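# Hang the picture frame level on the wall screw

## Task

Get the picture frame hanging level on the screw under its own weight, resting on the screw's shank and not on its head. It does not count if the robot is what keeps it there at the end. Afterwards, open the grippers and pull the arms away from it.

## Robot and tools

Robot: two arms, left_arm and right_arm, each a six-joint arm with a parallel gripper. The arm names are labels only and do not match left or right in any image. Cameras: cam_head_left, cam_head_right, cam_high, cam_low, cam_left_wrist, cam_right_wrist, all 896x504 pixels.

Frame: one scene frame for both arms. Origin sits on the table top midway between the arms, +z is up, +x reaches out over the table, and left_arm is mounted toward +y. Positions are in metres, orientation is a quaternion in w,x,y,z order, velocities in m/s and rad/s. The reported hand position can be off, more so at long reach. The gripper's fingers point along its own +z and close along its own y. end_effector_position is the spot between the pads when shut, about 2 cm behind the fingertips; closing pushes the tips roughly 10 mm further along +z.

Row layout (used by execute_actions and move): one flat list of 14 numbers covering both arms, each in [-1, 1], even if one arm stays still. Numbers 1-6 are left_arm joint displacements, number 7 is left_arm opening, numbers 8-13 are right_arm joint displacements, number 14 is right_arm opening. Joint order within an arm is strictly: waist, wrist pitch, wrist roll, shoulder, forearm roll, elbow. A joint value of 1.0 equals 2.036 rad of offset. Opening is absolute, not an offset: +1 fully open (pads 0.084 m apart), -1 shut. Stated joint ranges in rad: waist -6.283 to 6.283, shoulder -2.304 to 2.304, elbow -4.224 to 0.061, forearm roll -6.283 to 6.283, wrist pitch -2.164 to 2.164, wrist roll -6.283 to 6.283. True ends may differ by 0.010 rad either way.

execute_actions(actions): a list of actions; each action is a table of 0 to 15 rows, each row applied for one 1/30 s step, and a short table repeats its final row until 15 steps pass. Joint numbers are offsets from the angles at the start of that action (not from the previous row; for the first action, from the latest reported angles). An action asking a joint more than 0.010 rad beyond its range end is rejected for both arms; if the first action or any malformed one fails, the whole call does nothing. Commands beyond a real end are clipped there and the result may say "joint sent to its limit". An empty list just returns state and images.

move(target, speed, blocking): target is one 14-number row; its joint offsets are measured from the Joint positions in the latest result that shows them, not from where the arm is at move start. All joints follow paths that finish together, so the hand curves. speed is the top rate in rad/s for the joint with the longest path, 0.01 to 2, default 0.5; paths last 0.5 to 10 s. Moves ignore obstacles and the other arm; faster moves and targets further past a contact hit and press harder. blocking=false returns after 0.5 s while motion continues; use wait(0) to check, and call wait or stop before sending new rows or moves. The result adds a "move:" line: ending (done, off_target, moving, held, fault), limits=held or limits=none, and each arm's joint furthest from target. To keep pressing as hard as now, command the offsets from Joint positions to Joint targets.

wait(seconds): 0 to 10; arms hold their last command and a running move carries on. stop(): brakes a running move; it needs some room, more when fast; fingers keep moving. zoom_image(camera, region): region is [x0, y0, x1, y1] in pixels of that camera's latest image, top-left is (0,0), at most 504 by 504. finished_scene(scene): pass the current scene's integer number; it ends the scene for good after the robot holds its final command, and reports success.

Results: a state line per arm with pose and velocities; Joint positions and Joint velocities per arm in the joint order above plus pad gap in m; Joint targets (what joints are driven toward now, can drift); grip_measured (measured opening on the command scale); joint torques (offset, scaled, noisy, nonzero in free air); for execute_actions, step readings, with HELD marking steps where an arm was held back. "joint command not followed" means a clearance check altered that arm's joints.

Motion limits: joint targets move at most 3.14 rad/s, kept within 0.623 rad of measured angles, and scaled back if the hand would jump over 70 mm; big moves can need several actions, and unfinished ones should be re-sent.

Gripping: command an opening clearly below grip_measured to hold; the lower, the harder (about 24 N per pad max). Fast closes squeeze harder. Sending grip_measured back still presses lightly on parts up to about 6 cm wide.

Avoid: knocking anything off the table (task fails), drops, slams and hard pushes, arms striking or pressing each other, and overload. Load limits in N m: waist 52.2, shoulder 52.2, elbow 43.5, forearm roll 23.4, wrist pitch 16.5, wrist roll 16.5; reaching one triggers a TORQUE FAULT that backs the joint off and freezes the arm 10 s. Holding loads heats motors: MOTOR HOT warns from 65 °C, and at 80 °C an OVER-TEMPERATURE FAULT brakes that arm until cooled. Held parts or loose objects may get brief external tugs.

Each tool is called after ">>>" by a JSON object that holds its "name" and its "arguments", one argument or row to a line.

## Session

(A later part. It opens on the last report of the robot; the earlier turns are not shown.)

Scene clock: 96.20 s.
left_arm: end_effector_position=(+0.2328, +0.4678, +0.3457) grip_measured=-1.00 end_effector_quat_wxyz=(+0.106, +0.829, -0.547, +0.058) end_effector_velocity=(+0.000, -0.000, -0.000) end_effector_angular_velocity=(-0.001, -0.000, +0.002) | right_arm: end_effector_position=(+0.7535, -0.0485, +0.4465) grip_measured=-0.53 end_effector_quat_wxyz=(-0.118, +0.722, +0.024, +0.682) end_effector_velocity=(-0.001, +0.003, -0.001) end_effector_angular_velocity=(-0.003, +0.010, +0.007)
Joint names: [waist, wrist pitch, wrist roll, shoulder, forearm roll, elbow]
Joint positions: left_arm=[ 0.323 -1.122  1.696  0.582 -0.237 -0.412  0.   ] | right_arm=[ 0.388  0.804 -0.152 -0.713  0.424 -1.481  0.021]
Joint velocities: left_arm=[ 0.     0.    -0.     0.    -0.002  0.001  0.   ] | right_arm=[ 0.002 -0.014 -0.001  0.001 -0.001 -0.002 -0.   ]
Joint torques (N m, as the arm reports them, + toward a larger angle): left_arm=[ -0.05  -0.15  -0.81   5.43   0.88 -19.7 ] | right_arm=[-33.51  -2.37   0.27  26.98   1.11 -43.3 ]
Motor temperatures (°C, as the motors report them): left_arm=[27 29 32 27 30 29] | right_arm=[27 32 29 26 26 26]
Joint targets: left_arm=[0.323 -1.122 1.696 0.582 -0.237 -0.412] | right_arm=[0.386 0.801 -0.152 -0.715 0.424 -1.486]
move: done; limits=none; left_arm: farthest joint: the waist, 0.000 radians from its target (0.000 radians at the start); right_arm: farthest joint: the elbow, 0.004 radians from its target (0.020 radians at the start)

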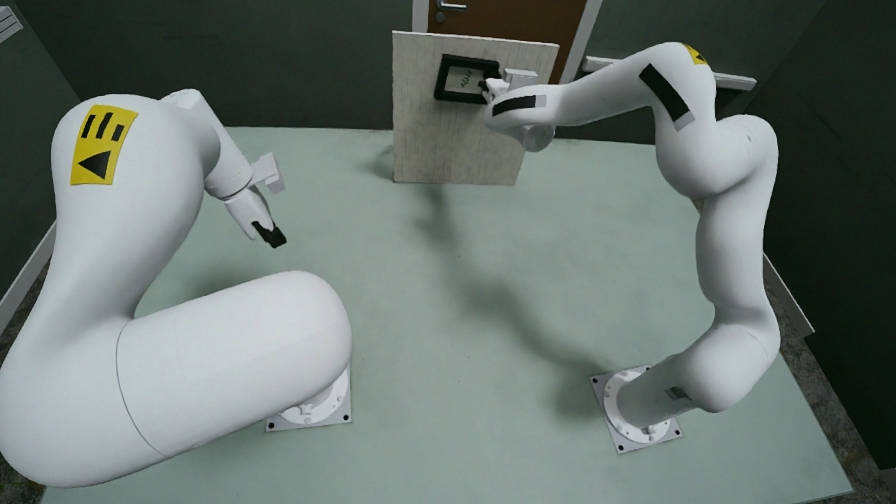

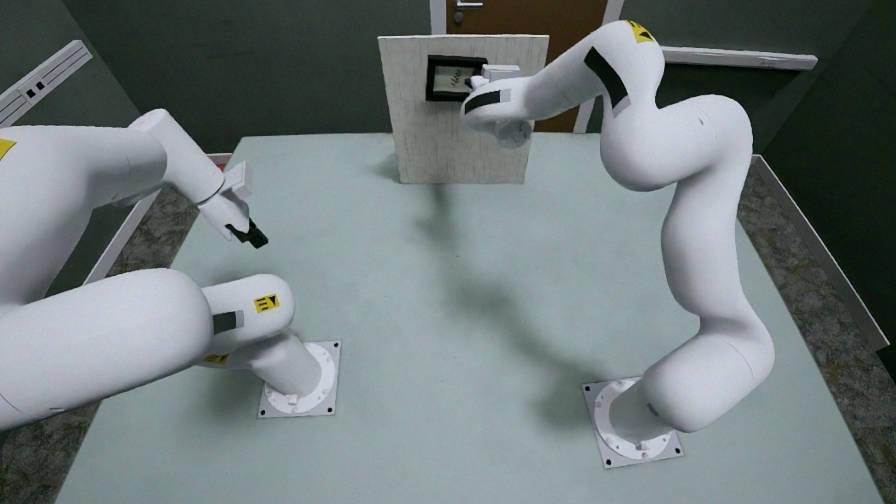

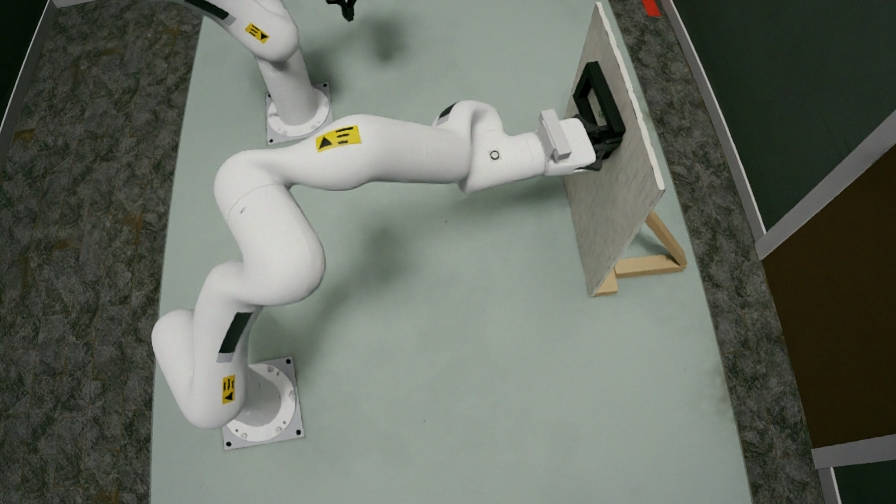

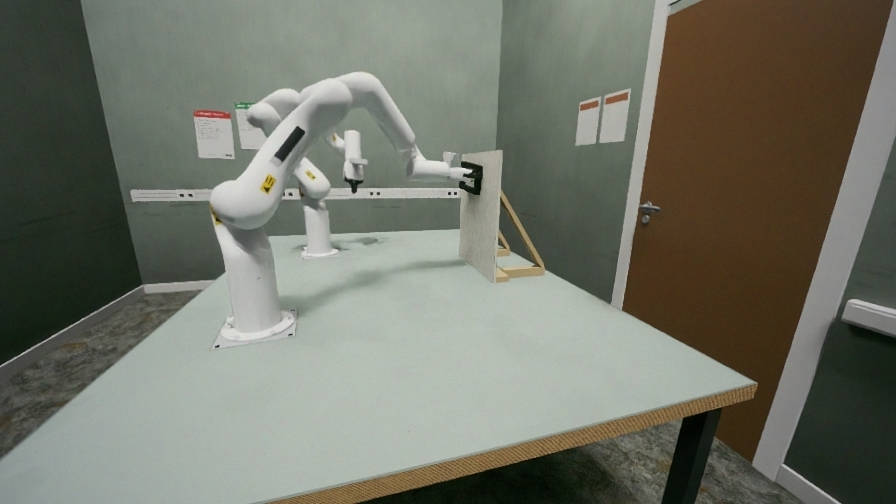

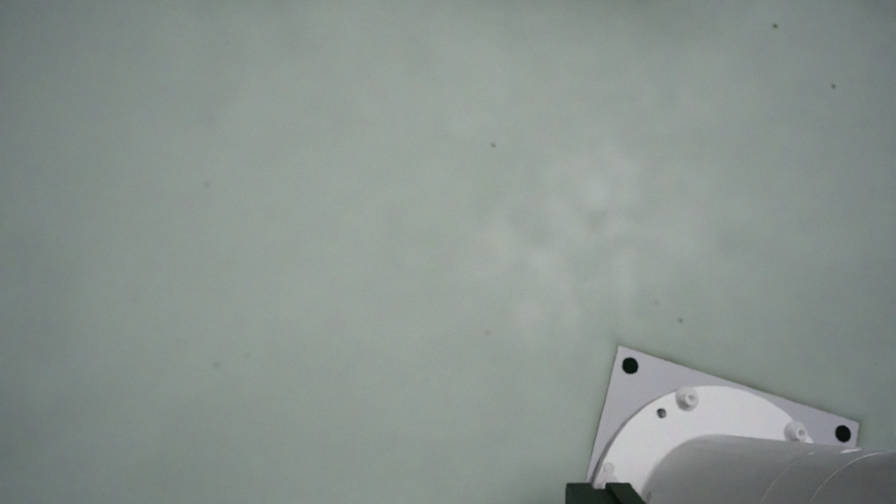

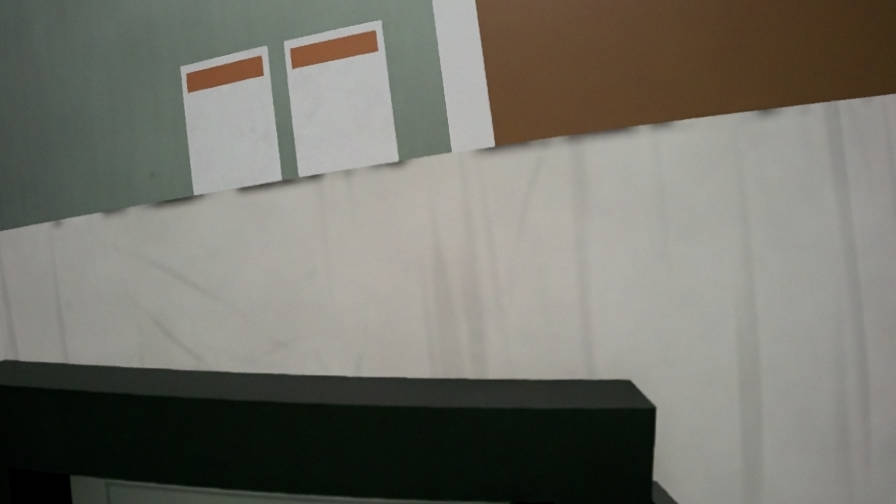

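Pressing hard. I'll ease back a little while lowering.

>>> {"name": "move", "arguments": {
  "target": [0,0,0,0,0,0,-1, 0,0.013,0,-0.005,0,0.008,-1],
  "speed": 0.04
}}

Scene clock: 97.43 s.
left_arm: end_effector_position=(+0.2328, +0.4678, +0.3457) grip_measured=-1.00 end_effector_quat_wxyz=(+0.106, +0.829, -0.547, +0.058) end_effector_velocity=(+0.000, +0.000, -0.000) end_effector_angular_velocity=(+0.001, -0.001, -0.001) | right_arm: end_effector_position=(+0.7520, -0.0522, +0.4324) grip_measured=-0.54 end_effector_quat_wxyz=(-0.112, +0.722, +0.024, +0.682) end_effector_velocity=(-0.002, +0.004, +0.003) end_effector_angular_velocity=(+0.002, -0.007, +0.005)
Joint names: [waist, wrist pitch, wrist roll, shoulder, forearm roll, elbow]
Joint positions: left_arm=[ 0.323 -1.122  1.696  0.582 -0.237 -0.412  0.   ] | right_arm=[ 0.387  0.829 -0.152 -0.723  0.424 -1.465  0.021]
Joint velocities: left_arm=[ 0.     0.001  0.001 -0.     0.001 -0.     0.   ] | right_arm=[ 0.005  0.004  0.001  0.002 -0.002 -0.001 -0.   ]
Joint torques (N m, as the arm reports them, + toward a larger angle): left_arm=[  0.59  -0.17  -0.82   5.68   1.07 -19.9 ] | right_arm=[ -6.76   1.82   0.22  64.66   0.89 -26.74]
Motor temperatures (°C, as the motors report them): left_arm=[27 29 32 27 30 29] | right_arm=[27 32 29 26 26 26]
Joint targets: left_arm=[0.323 -1.122 1.696 0.582 -0.237 -0.412] | right_arm=[0.388 0.830 -0.152 -0.723 0.424 -1.465]
move: done; limits=none; left_arm: farthest joint: the waist, 0.000 radians from its target (0.000 radians at the start); right_arm: farthest joint: the wrist pitch, 0.002 radians from its target (0.029 radians at the start)

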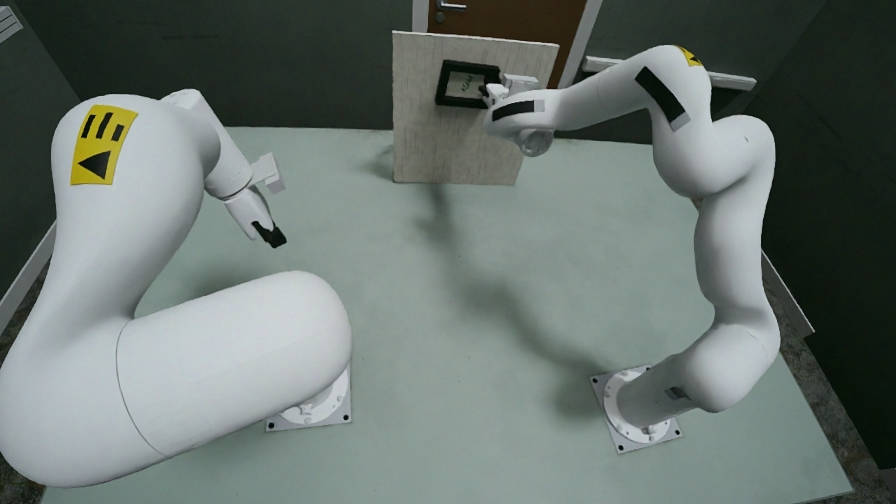

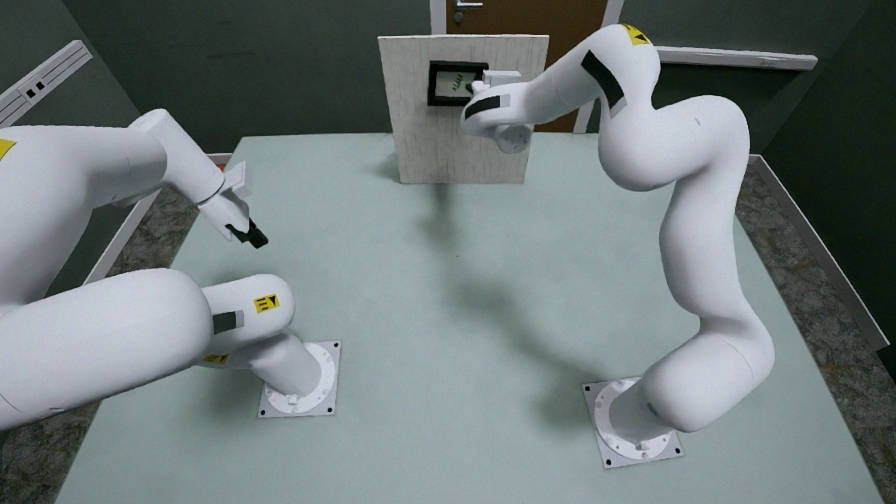

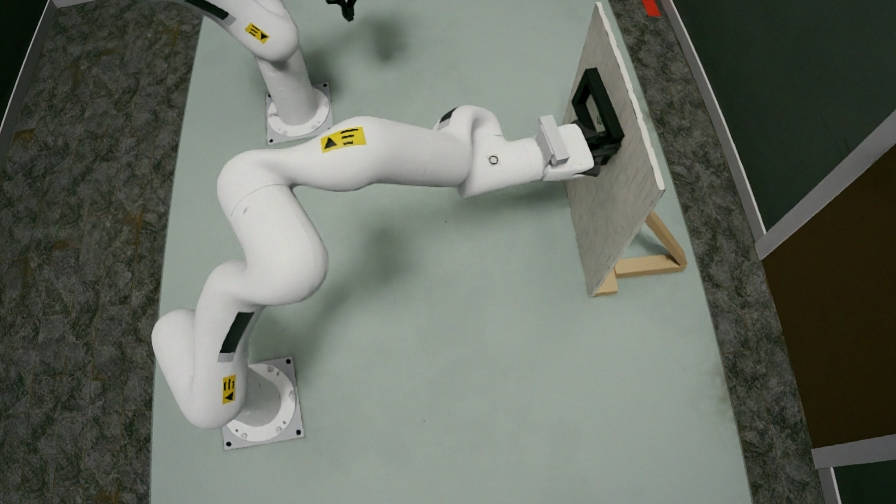

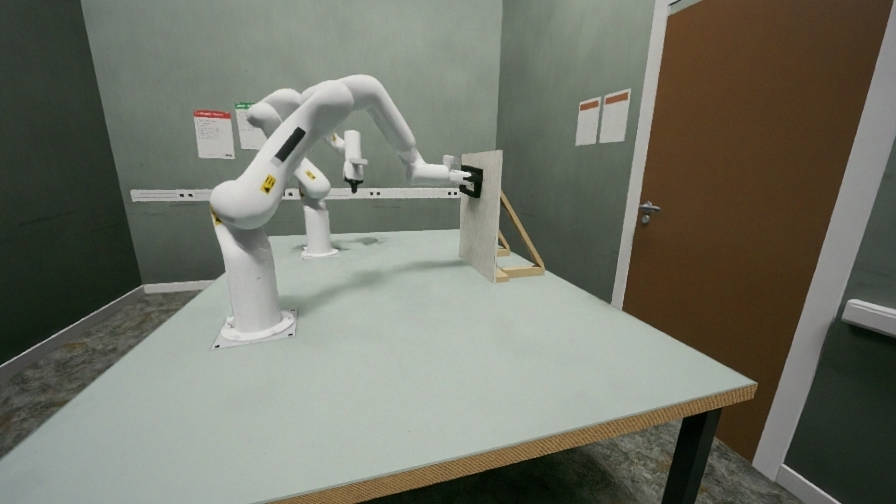

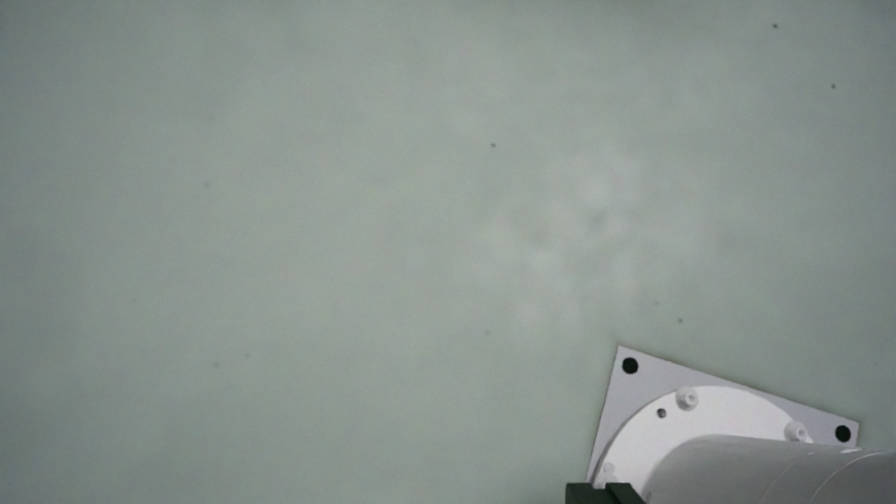

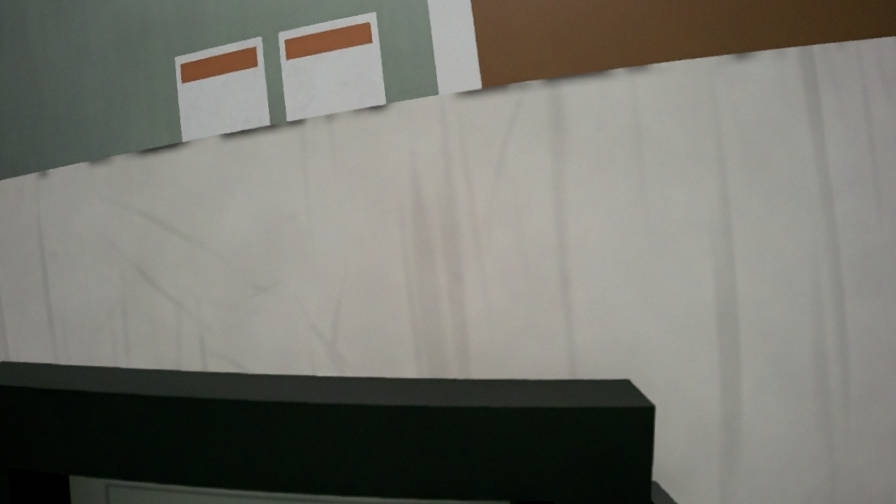

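>>> {"name": "move", "arguments": {
  "target": [0,0,0,0,0,0,-1, 0,0.011,0,-0.013,0,-0.002,-1],
  "speed": 0.04
}}

Scene clock: 99.50 s.
left_arm: end_effector_position=(+0.2328, +0.4678, +0.3457) grip_measured=-1.00 end_effector_quat_wxyz=(+0.106, +0.829, -0.547, +0.058) end_effector_velocity=(+0.001, -0.000, +0.000) end_effector_angular_velocity=(-0.001, -0.002, +0.003) | right_arm: end_effector_position=(+0.7534, -0.0501, +0.4185) grip_measured=-0.53 end_effector_quat_wxyz=(-0.109, +0.721, +0.025, +0.684) end_effector_velocity=(+0.000, -0.000, -0.001) end_effector_angular_velocity=(-0.000, +0.009, +0.001)
Joint names: [waist, wrist pitch, wrist roll, shoulder, forearm roll, elbow]
Joint positions: left_arm=[ 0.323 -1.122  1.696  0.582 -0.237 -0.412  0.   ] | right_arm=[ 0.39   0.853 -0.152 -0.748  0.425 -1.468  0.021]
Joint velocities: left_arm=[ 0.     0.    -0.002  0.    -0.003 -0.001  0.   ] | right_arm=[-0.001 -0.01   0.001  0.001  0.001 -0.     0.   ]
Joint torques (N m, as the arm reports them, + toward a larger angle): left_arm=[ -0.6   -0.16  -0.79   5.66   0.77 -19.59] | right_arm=[-36.48  -3.05   0.24  28.44   4.05 -32.88]
Motor temperatures (°C, as the motors report them): left_arm=[27 29 32 27 30 29] | right_arm=[27 32 29 26 26 27]
Joint targets: left_arm=[0.323 -1.122 1.696 0.582 -0.237 -0.412] | right_arm=[0.387 0.851 -0.152 -0.750 0.424 -1.469]
move: done; limits=none; left_arm: farthest joint: the waist, 0.000 radians from its target (0.000 radians at the start); right_arm: farthest joint: the waist, 0.003 radians from its target (0.001 radians at the start)

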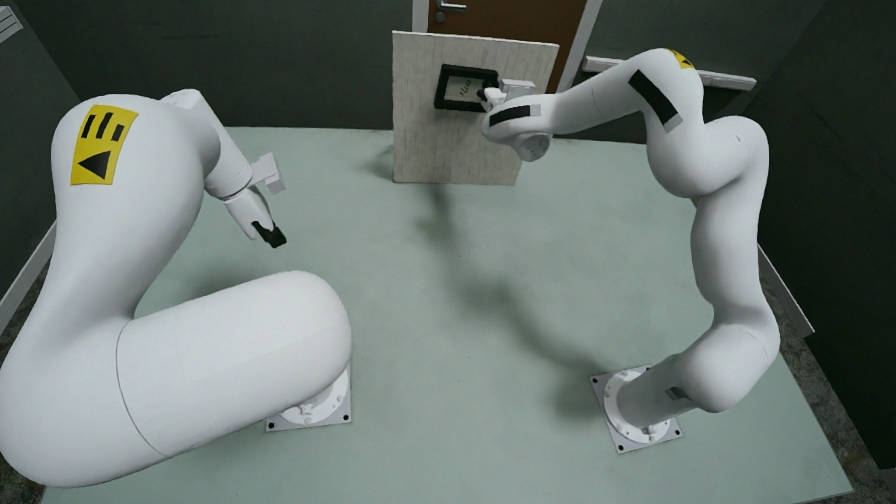

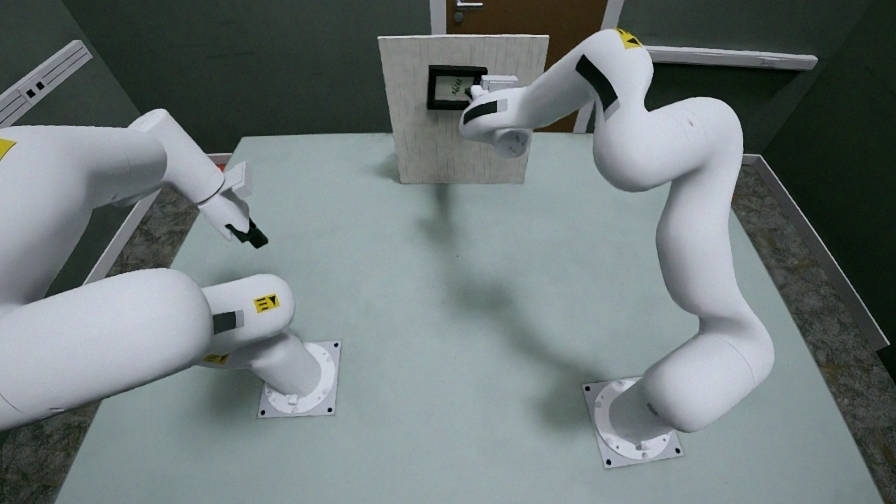

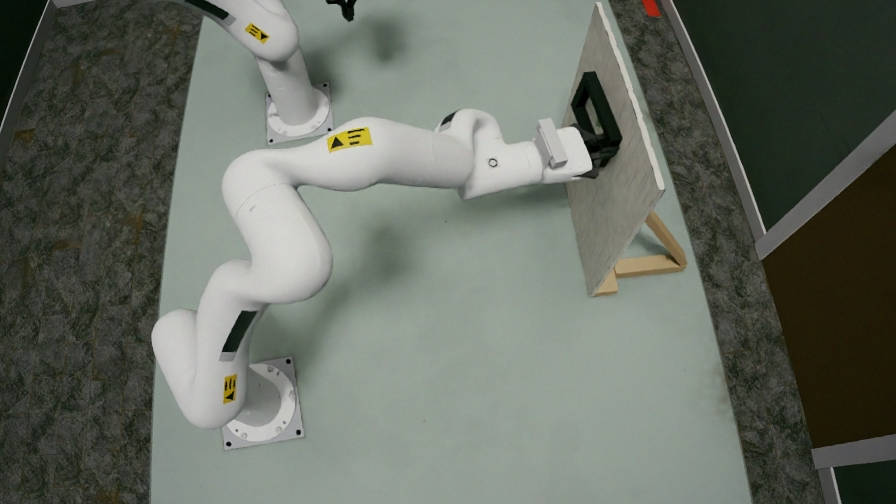

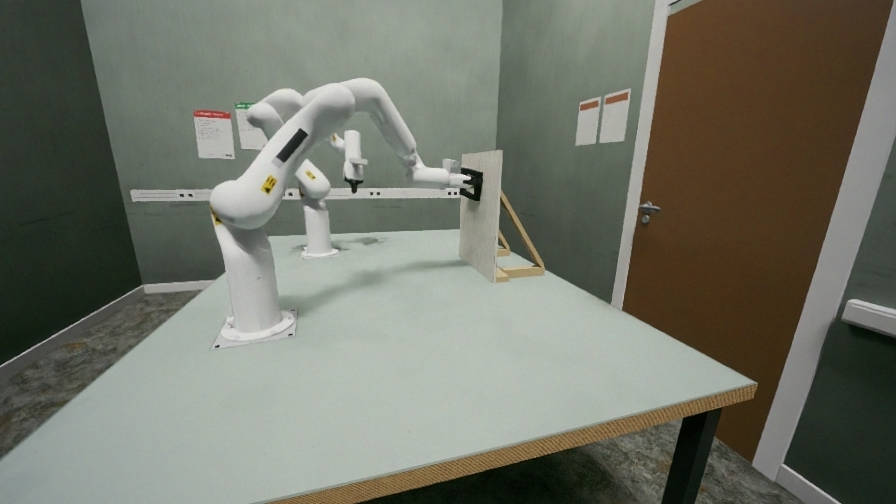

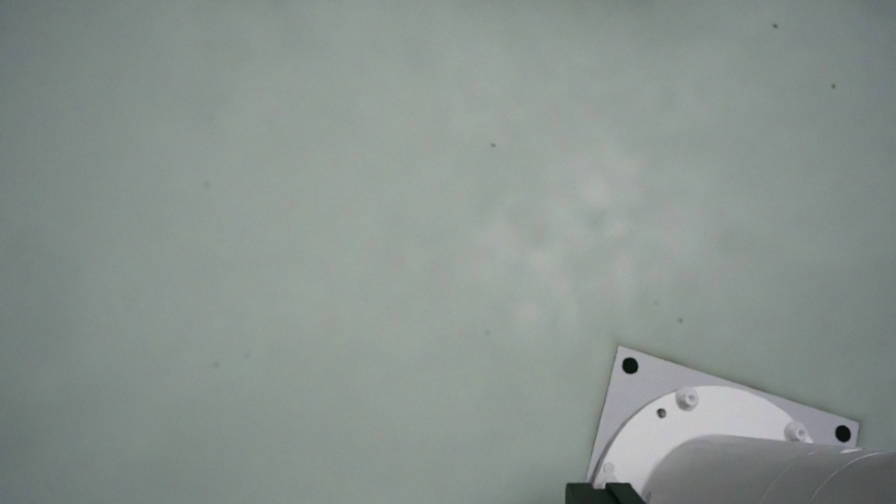

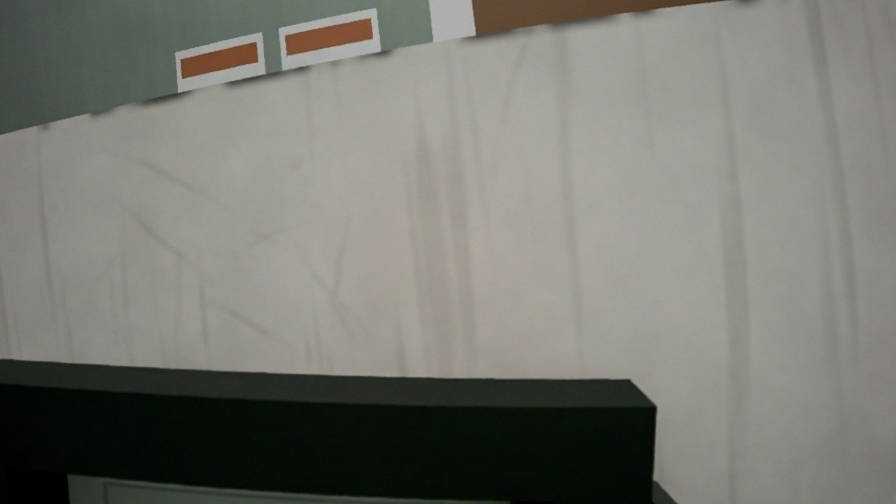

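Load seems taken. Release gently.

>>> {"name": "move", "arguments": {
  "target": [0,0,0,0,0,0,-1, 0,0,0,0,0,0,-0.2]
}}

>>> {"name": "move", "arguments": {
  "target": [0,0,0,0,0,0,-1, 0,0.03,0,0.12,0,0.15,0.6],
  "speed": 0.15
}}

Scene clock: 100.37 s.
left_arm: end_effector_position=(+0.2328, +0.4678, +0.3457) grip_measured=-1.00 end_effector_quat_wxyz=(+0.106, +0.829, -0.547, +0.058) end_effector_velocity=(+0.000, +0.000, +0.000) end_effector_angular_velocity=(+0.001, -0.000, -0.001) | right_arm: end_effector_position=(+0.7527, -0.0489, +0.4174) grip_measured=-0.22 end_effector_quat_wxyz=(-0.109, +0.722, +0.026, +0.683) end_effector_velocity=(+0.000, -0.000, +0.000) end_effector_angular_velocity=(+0.000, -0.002, +0.000)
Joint names: [waist, wrist pitch, wrist roll, shoulder, forearm roll, elbow]
Joint positions: left_arm=[ 0.323 -1.122  1.696  0.582 -0.237 -0.412  0.   ] | right_arm=[ 0.392  0.852 -0.152 -0.748  0.425 -1.467  0.034]
Joint velocities: left_arm=[-0.001  0.    -0.     0.     0.001 -0.     0.   ] | right_arm=[-0.001  0.002  0.001 -0.    -0.002  0.     0.   ]
Joint torques (N m, as the arm reports them, + toward a larger angle): left_arm=[ -0.44  -0.18  -0.83   5.44   1.14 -19.5 ] | right_arm=[-31.22   3.14   0.22  63.59   4.98 -32.76]
Motor temperatures (°C, as the motors report them): left_arm=[27 29 32 27 30 29] | right_arm=[27 32 29 26 26 27]
Joint targets: left_arm=[0.323 -1.122 1.696 0.582 -0.237 -0.412] | right_arm=[0.390 0.853 -0.152 -0.748 0.425 -1.468]
move: done; limits=none; left_arm: farthest joint: the waist, 0.000 radians from its target (0.000 radians at the start); right_arm: farthest joint: the waist, 0.002 radians from its target (0.000 radians at the start)

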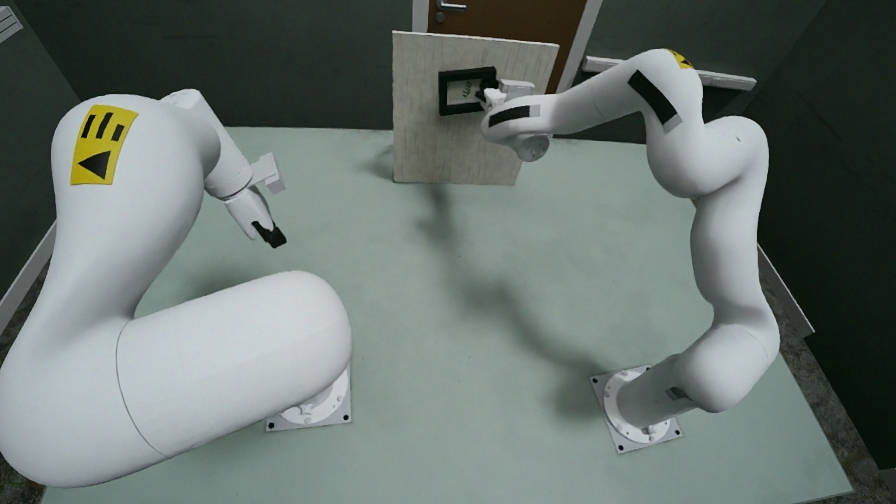

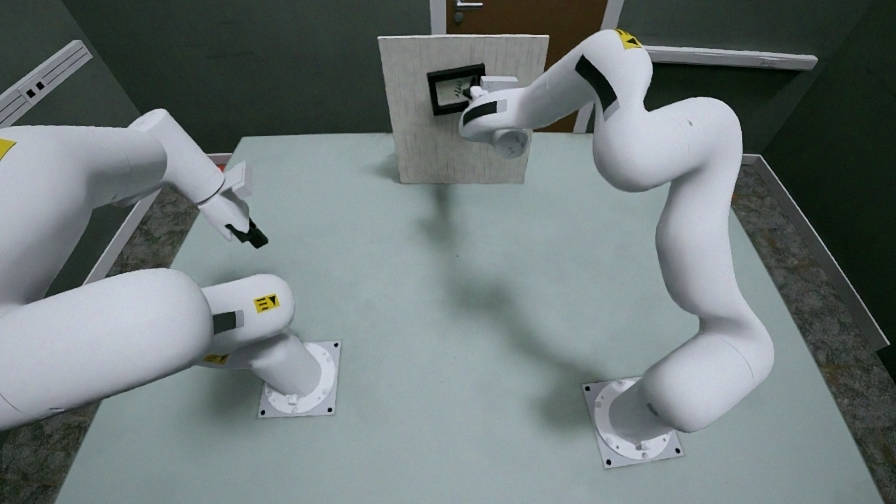

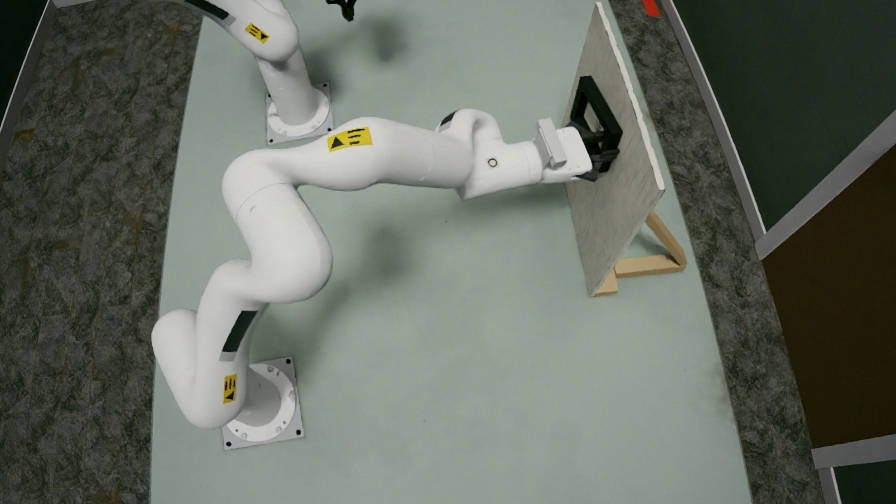

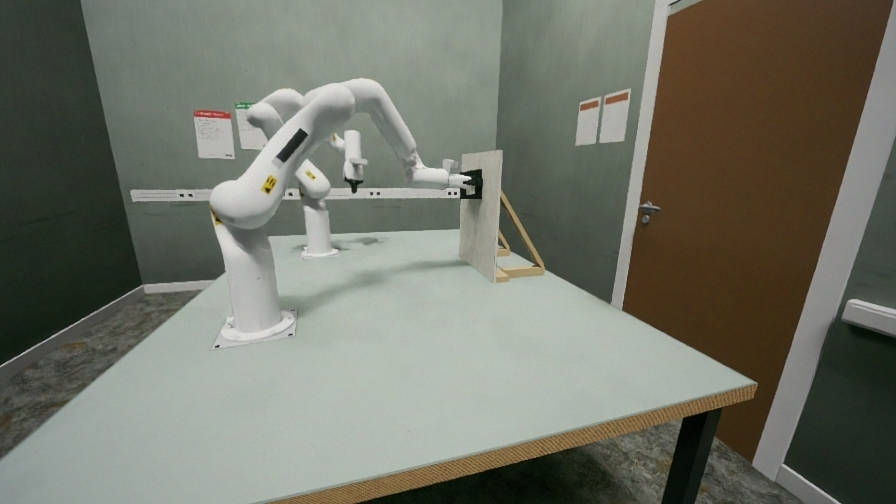

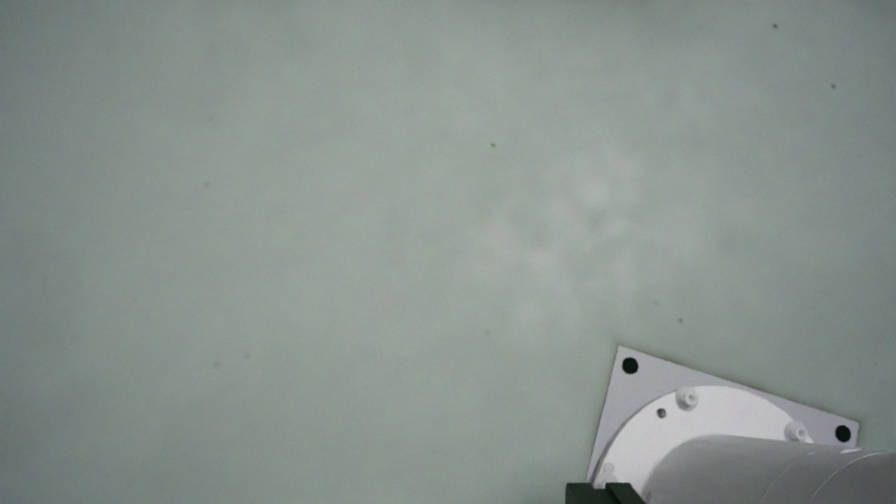

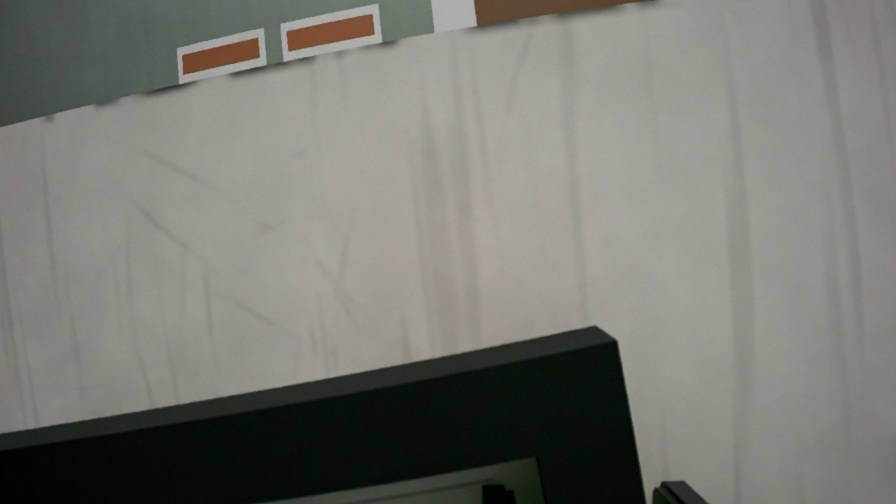

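Scene clock: 102.70 s.
left_arm: end_effector_position=(+0.2328, +0.4678, +0.3457) grip_measured=-1.00 end_effector_quat_wxyz=(+0.106, +0.829, -0.547, +0.058) end_effector_velocity=(+0.000, +0.000, +0.000) end_effector_angular_velocity=(+0.001, -0.001, +0.000) | right_arm: end_effector_position=(+0.6738, -0.0974, +0.4496) grip_measured=+0.59 end_effector_quat_wxyz=(-0.096, +0.722, +0.027, +0.685) end_effector_velocity=(+0.000, -0.000, +0.002) end_effector_angular_velocity=(+0.001, -0.003, -0.001)
Joint names: [waist, wrist pitch, wrist roll, shoulder, forearm roll, elbow]
Joint positions: left_arm=[ 0.323 -1.122  1.696  0.582 -0.237 -0.412  0.   ] | right_arm=[ 0.392  0.913 -0.152 -0.504  0.425 -1.162  0.069]
Joint velocities: left_arm=[-0.     0.001 -0.     0.001  0.    -0.     0.   ] | right_arm=[ 0.     0.001 -0.     0.001  0.001 -0.001 -0.   ]
Joint torques (N m, as the arm reports them, + toward a larger angle): left_arm=[  0.45  -0.16  -0.79   5.39   1.02 -19.55] | right_arm=[ -6.88   1.27   0.15  52.67   0.84 -23.71]
Motor temperatures (°C, as the motors report them): left_arm=[27 29 32 27 30 29] | right_arm=[27 32 29 26 26 27]
Joint targets: left_arm=[0.323 -1.122 1.696 0.582 -0.237 -0.412] | right_arm=[0.392 0.913 -0.152 -0.504 0.425 -1.162]
move: done; limits=none; left_arm: farthest joint: the waist, 0.000 radians from its target (0.000 radians at the start); right_arm: farthest joint: the shoulder, 0.001 radians from its target (0.245 radians at the start)

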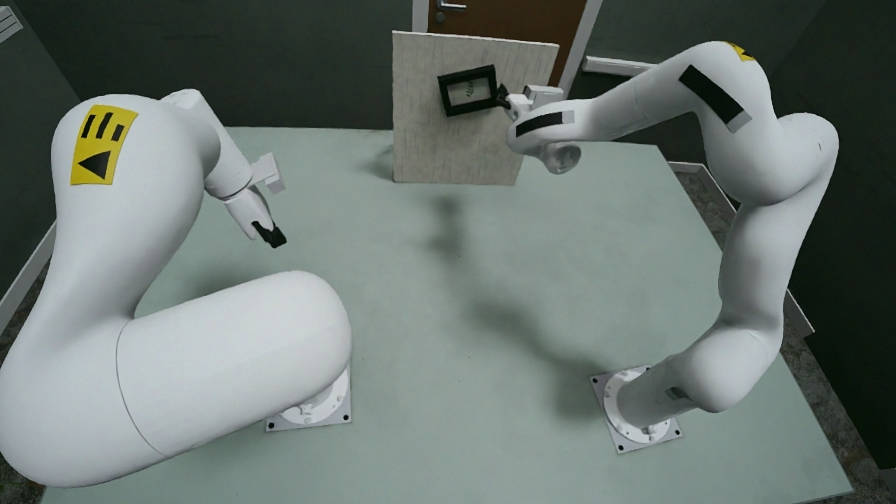

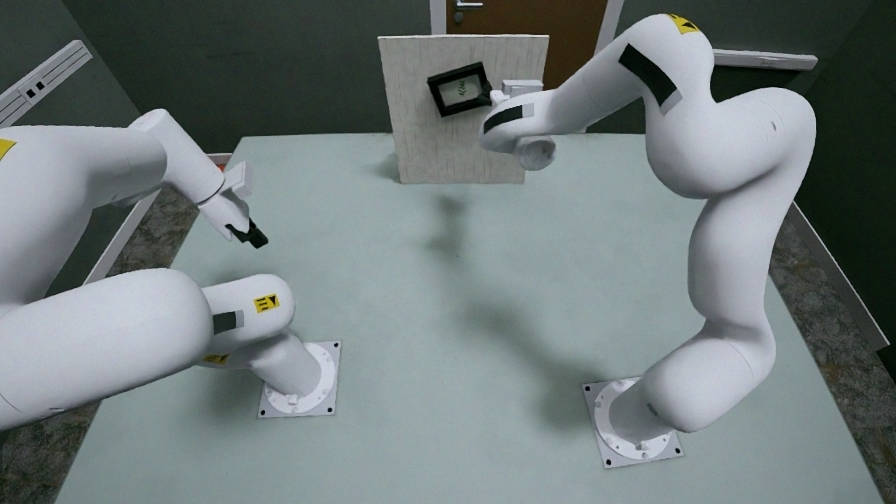

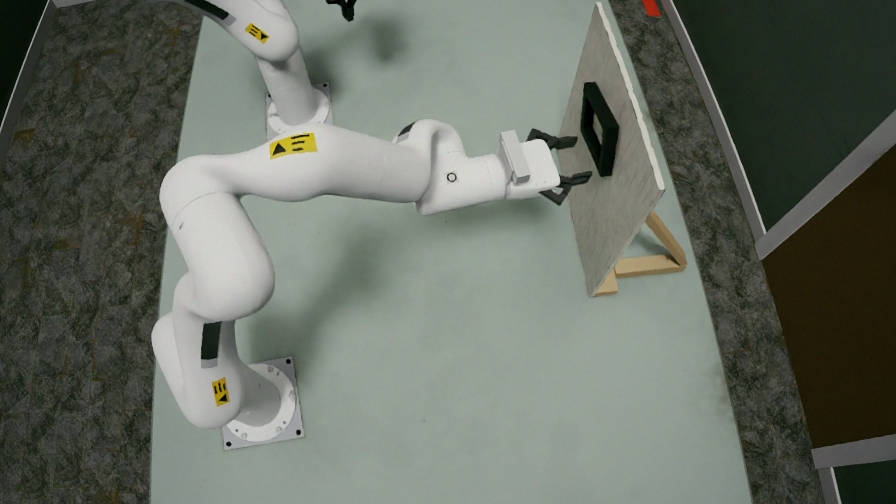

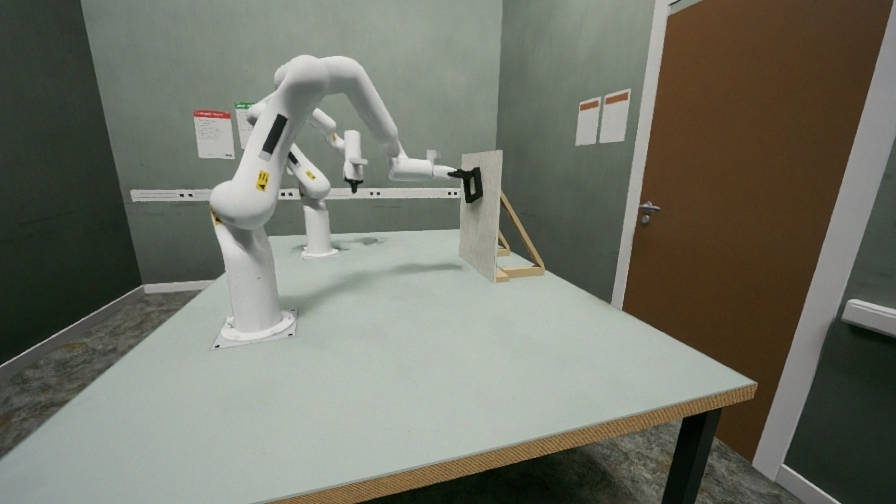

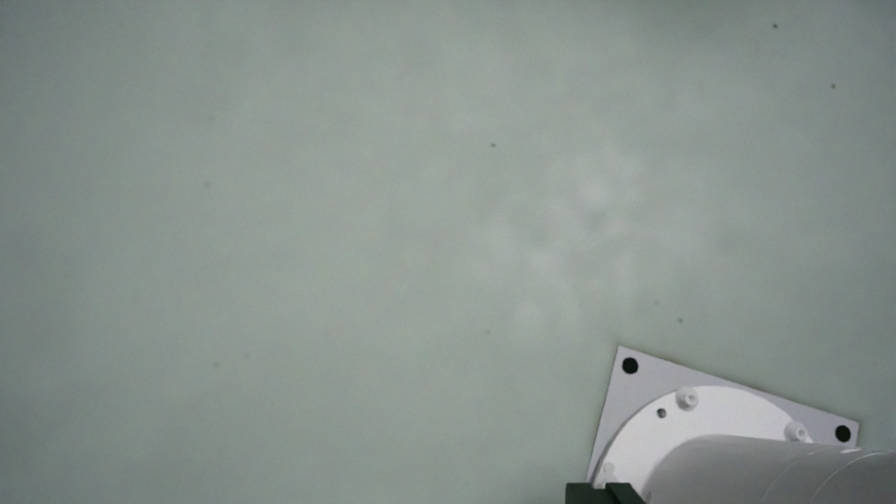

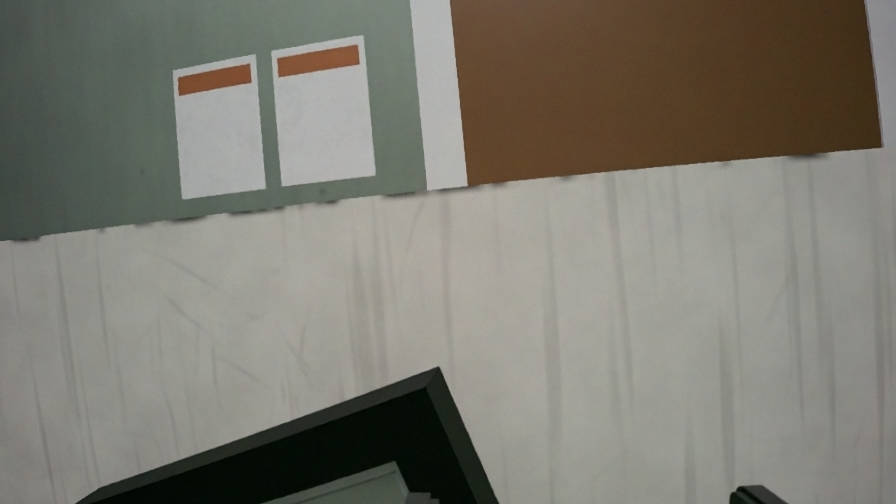

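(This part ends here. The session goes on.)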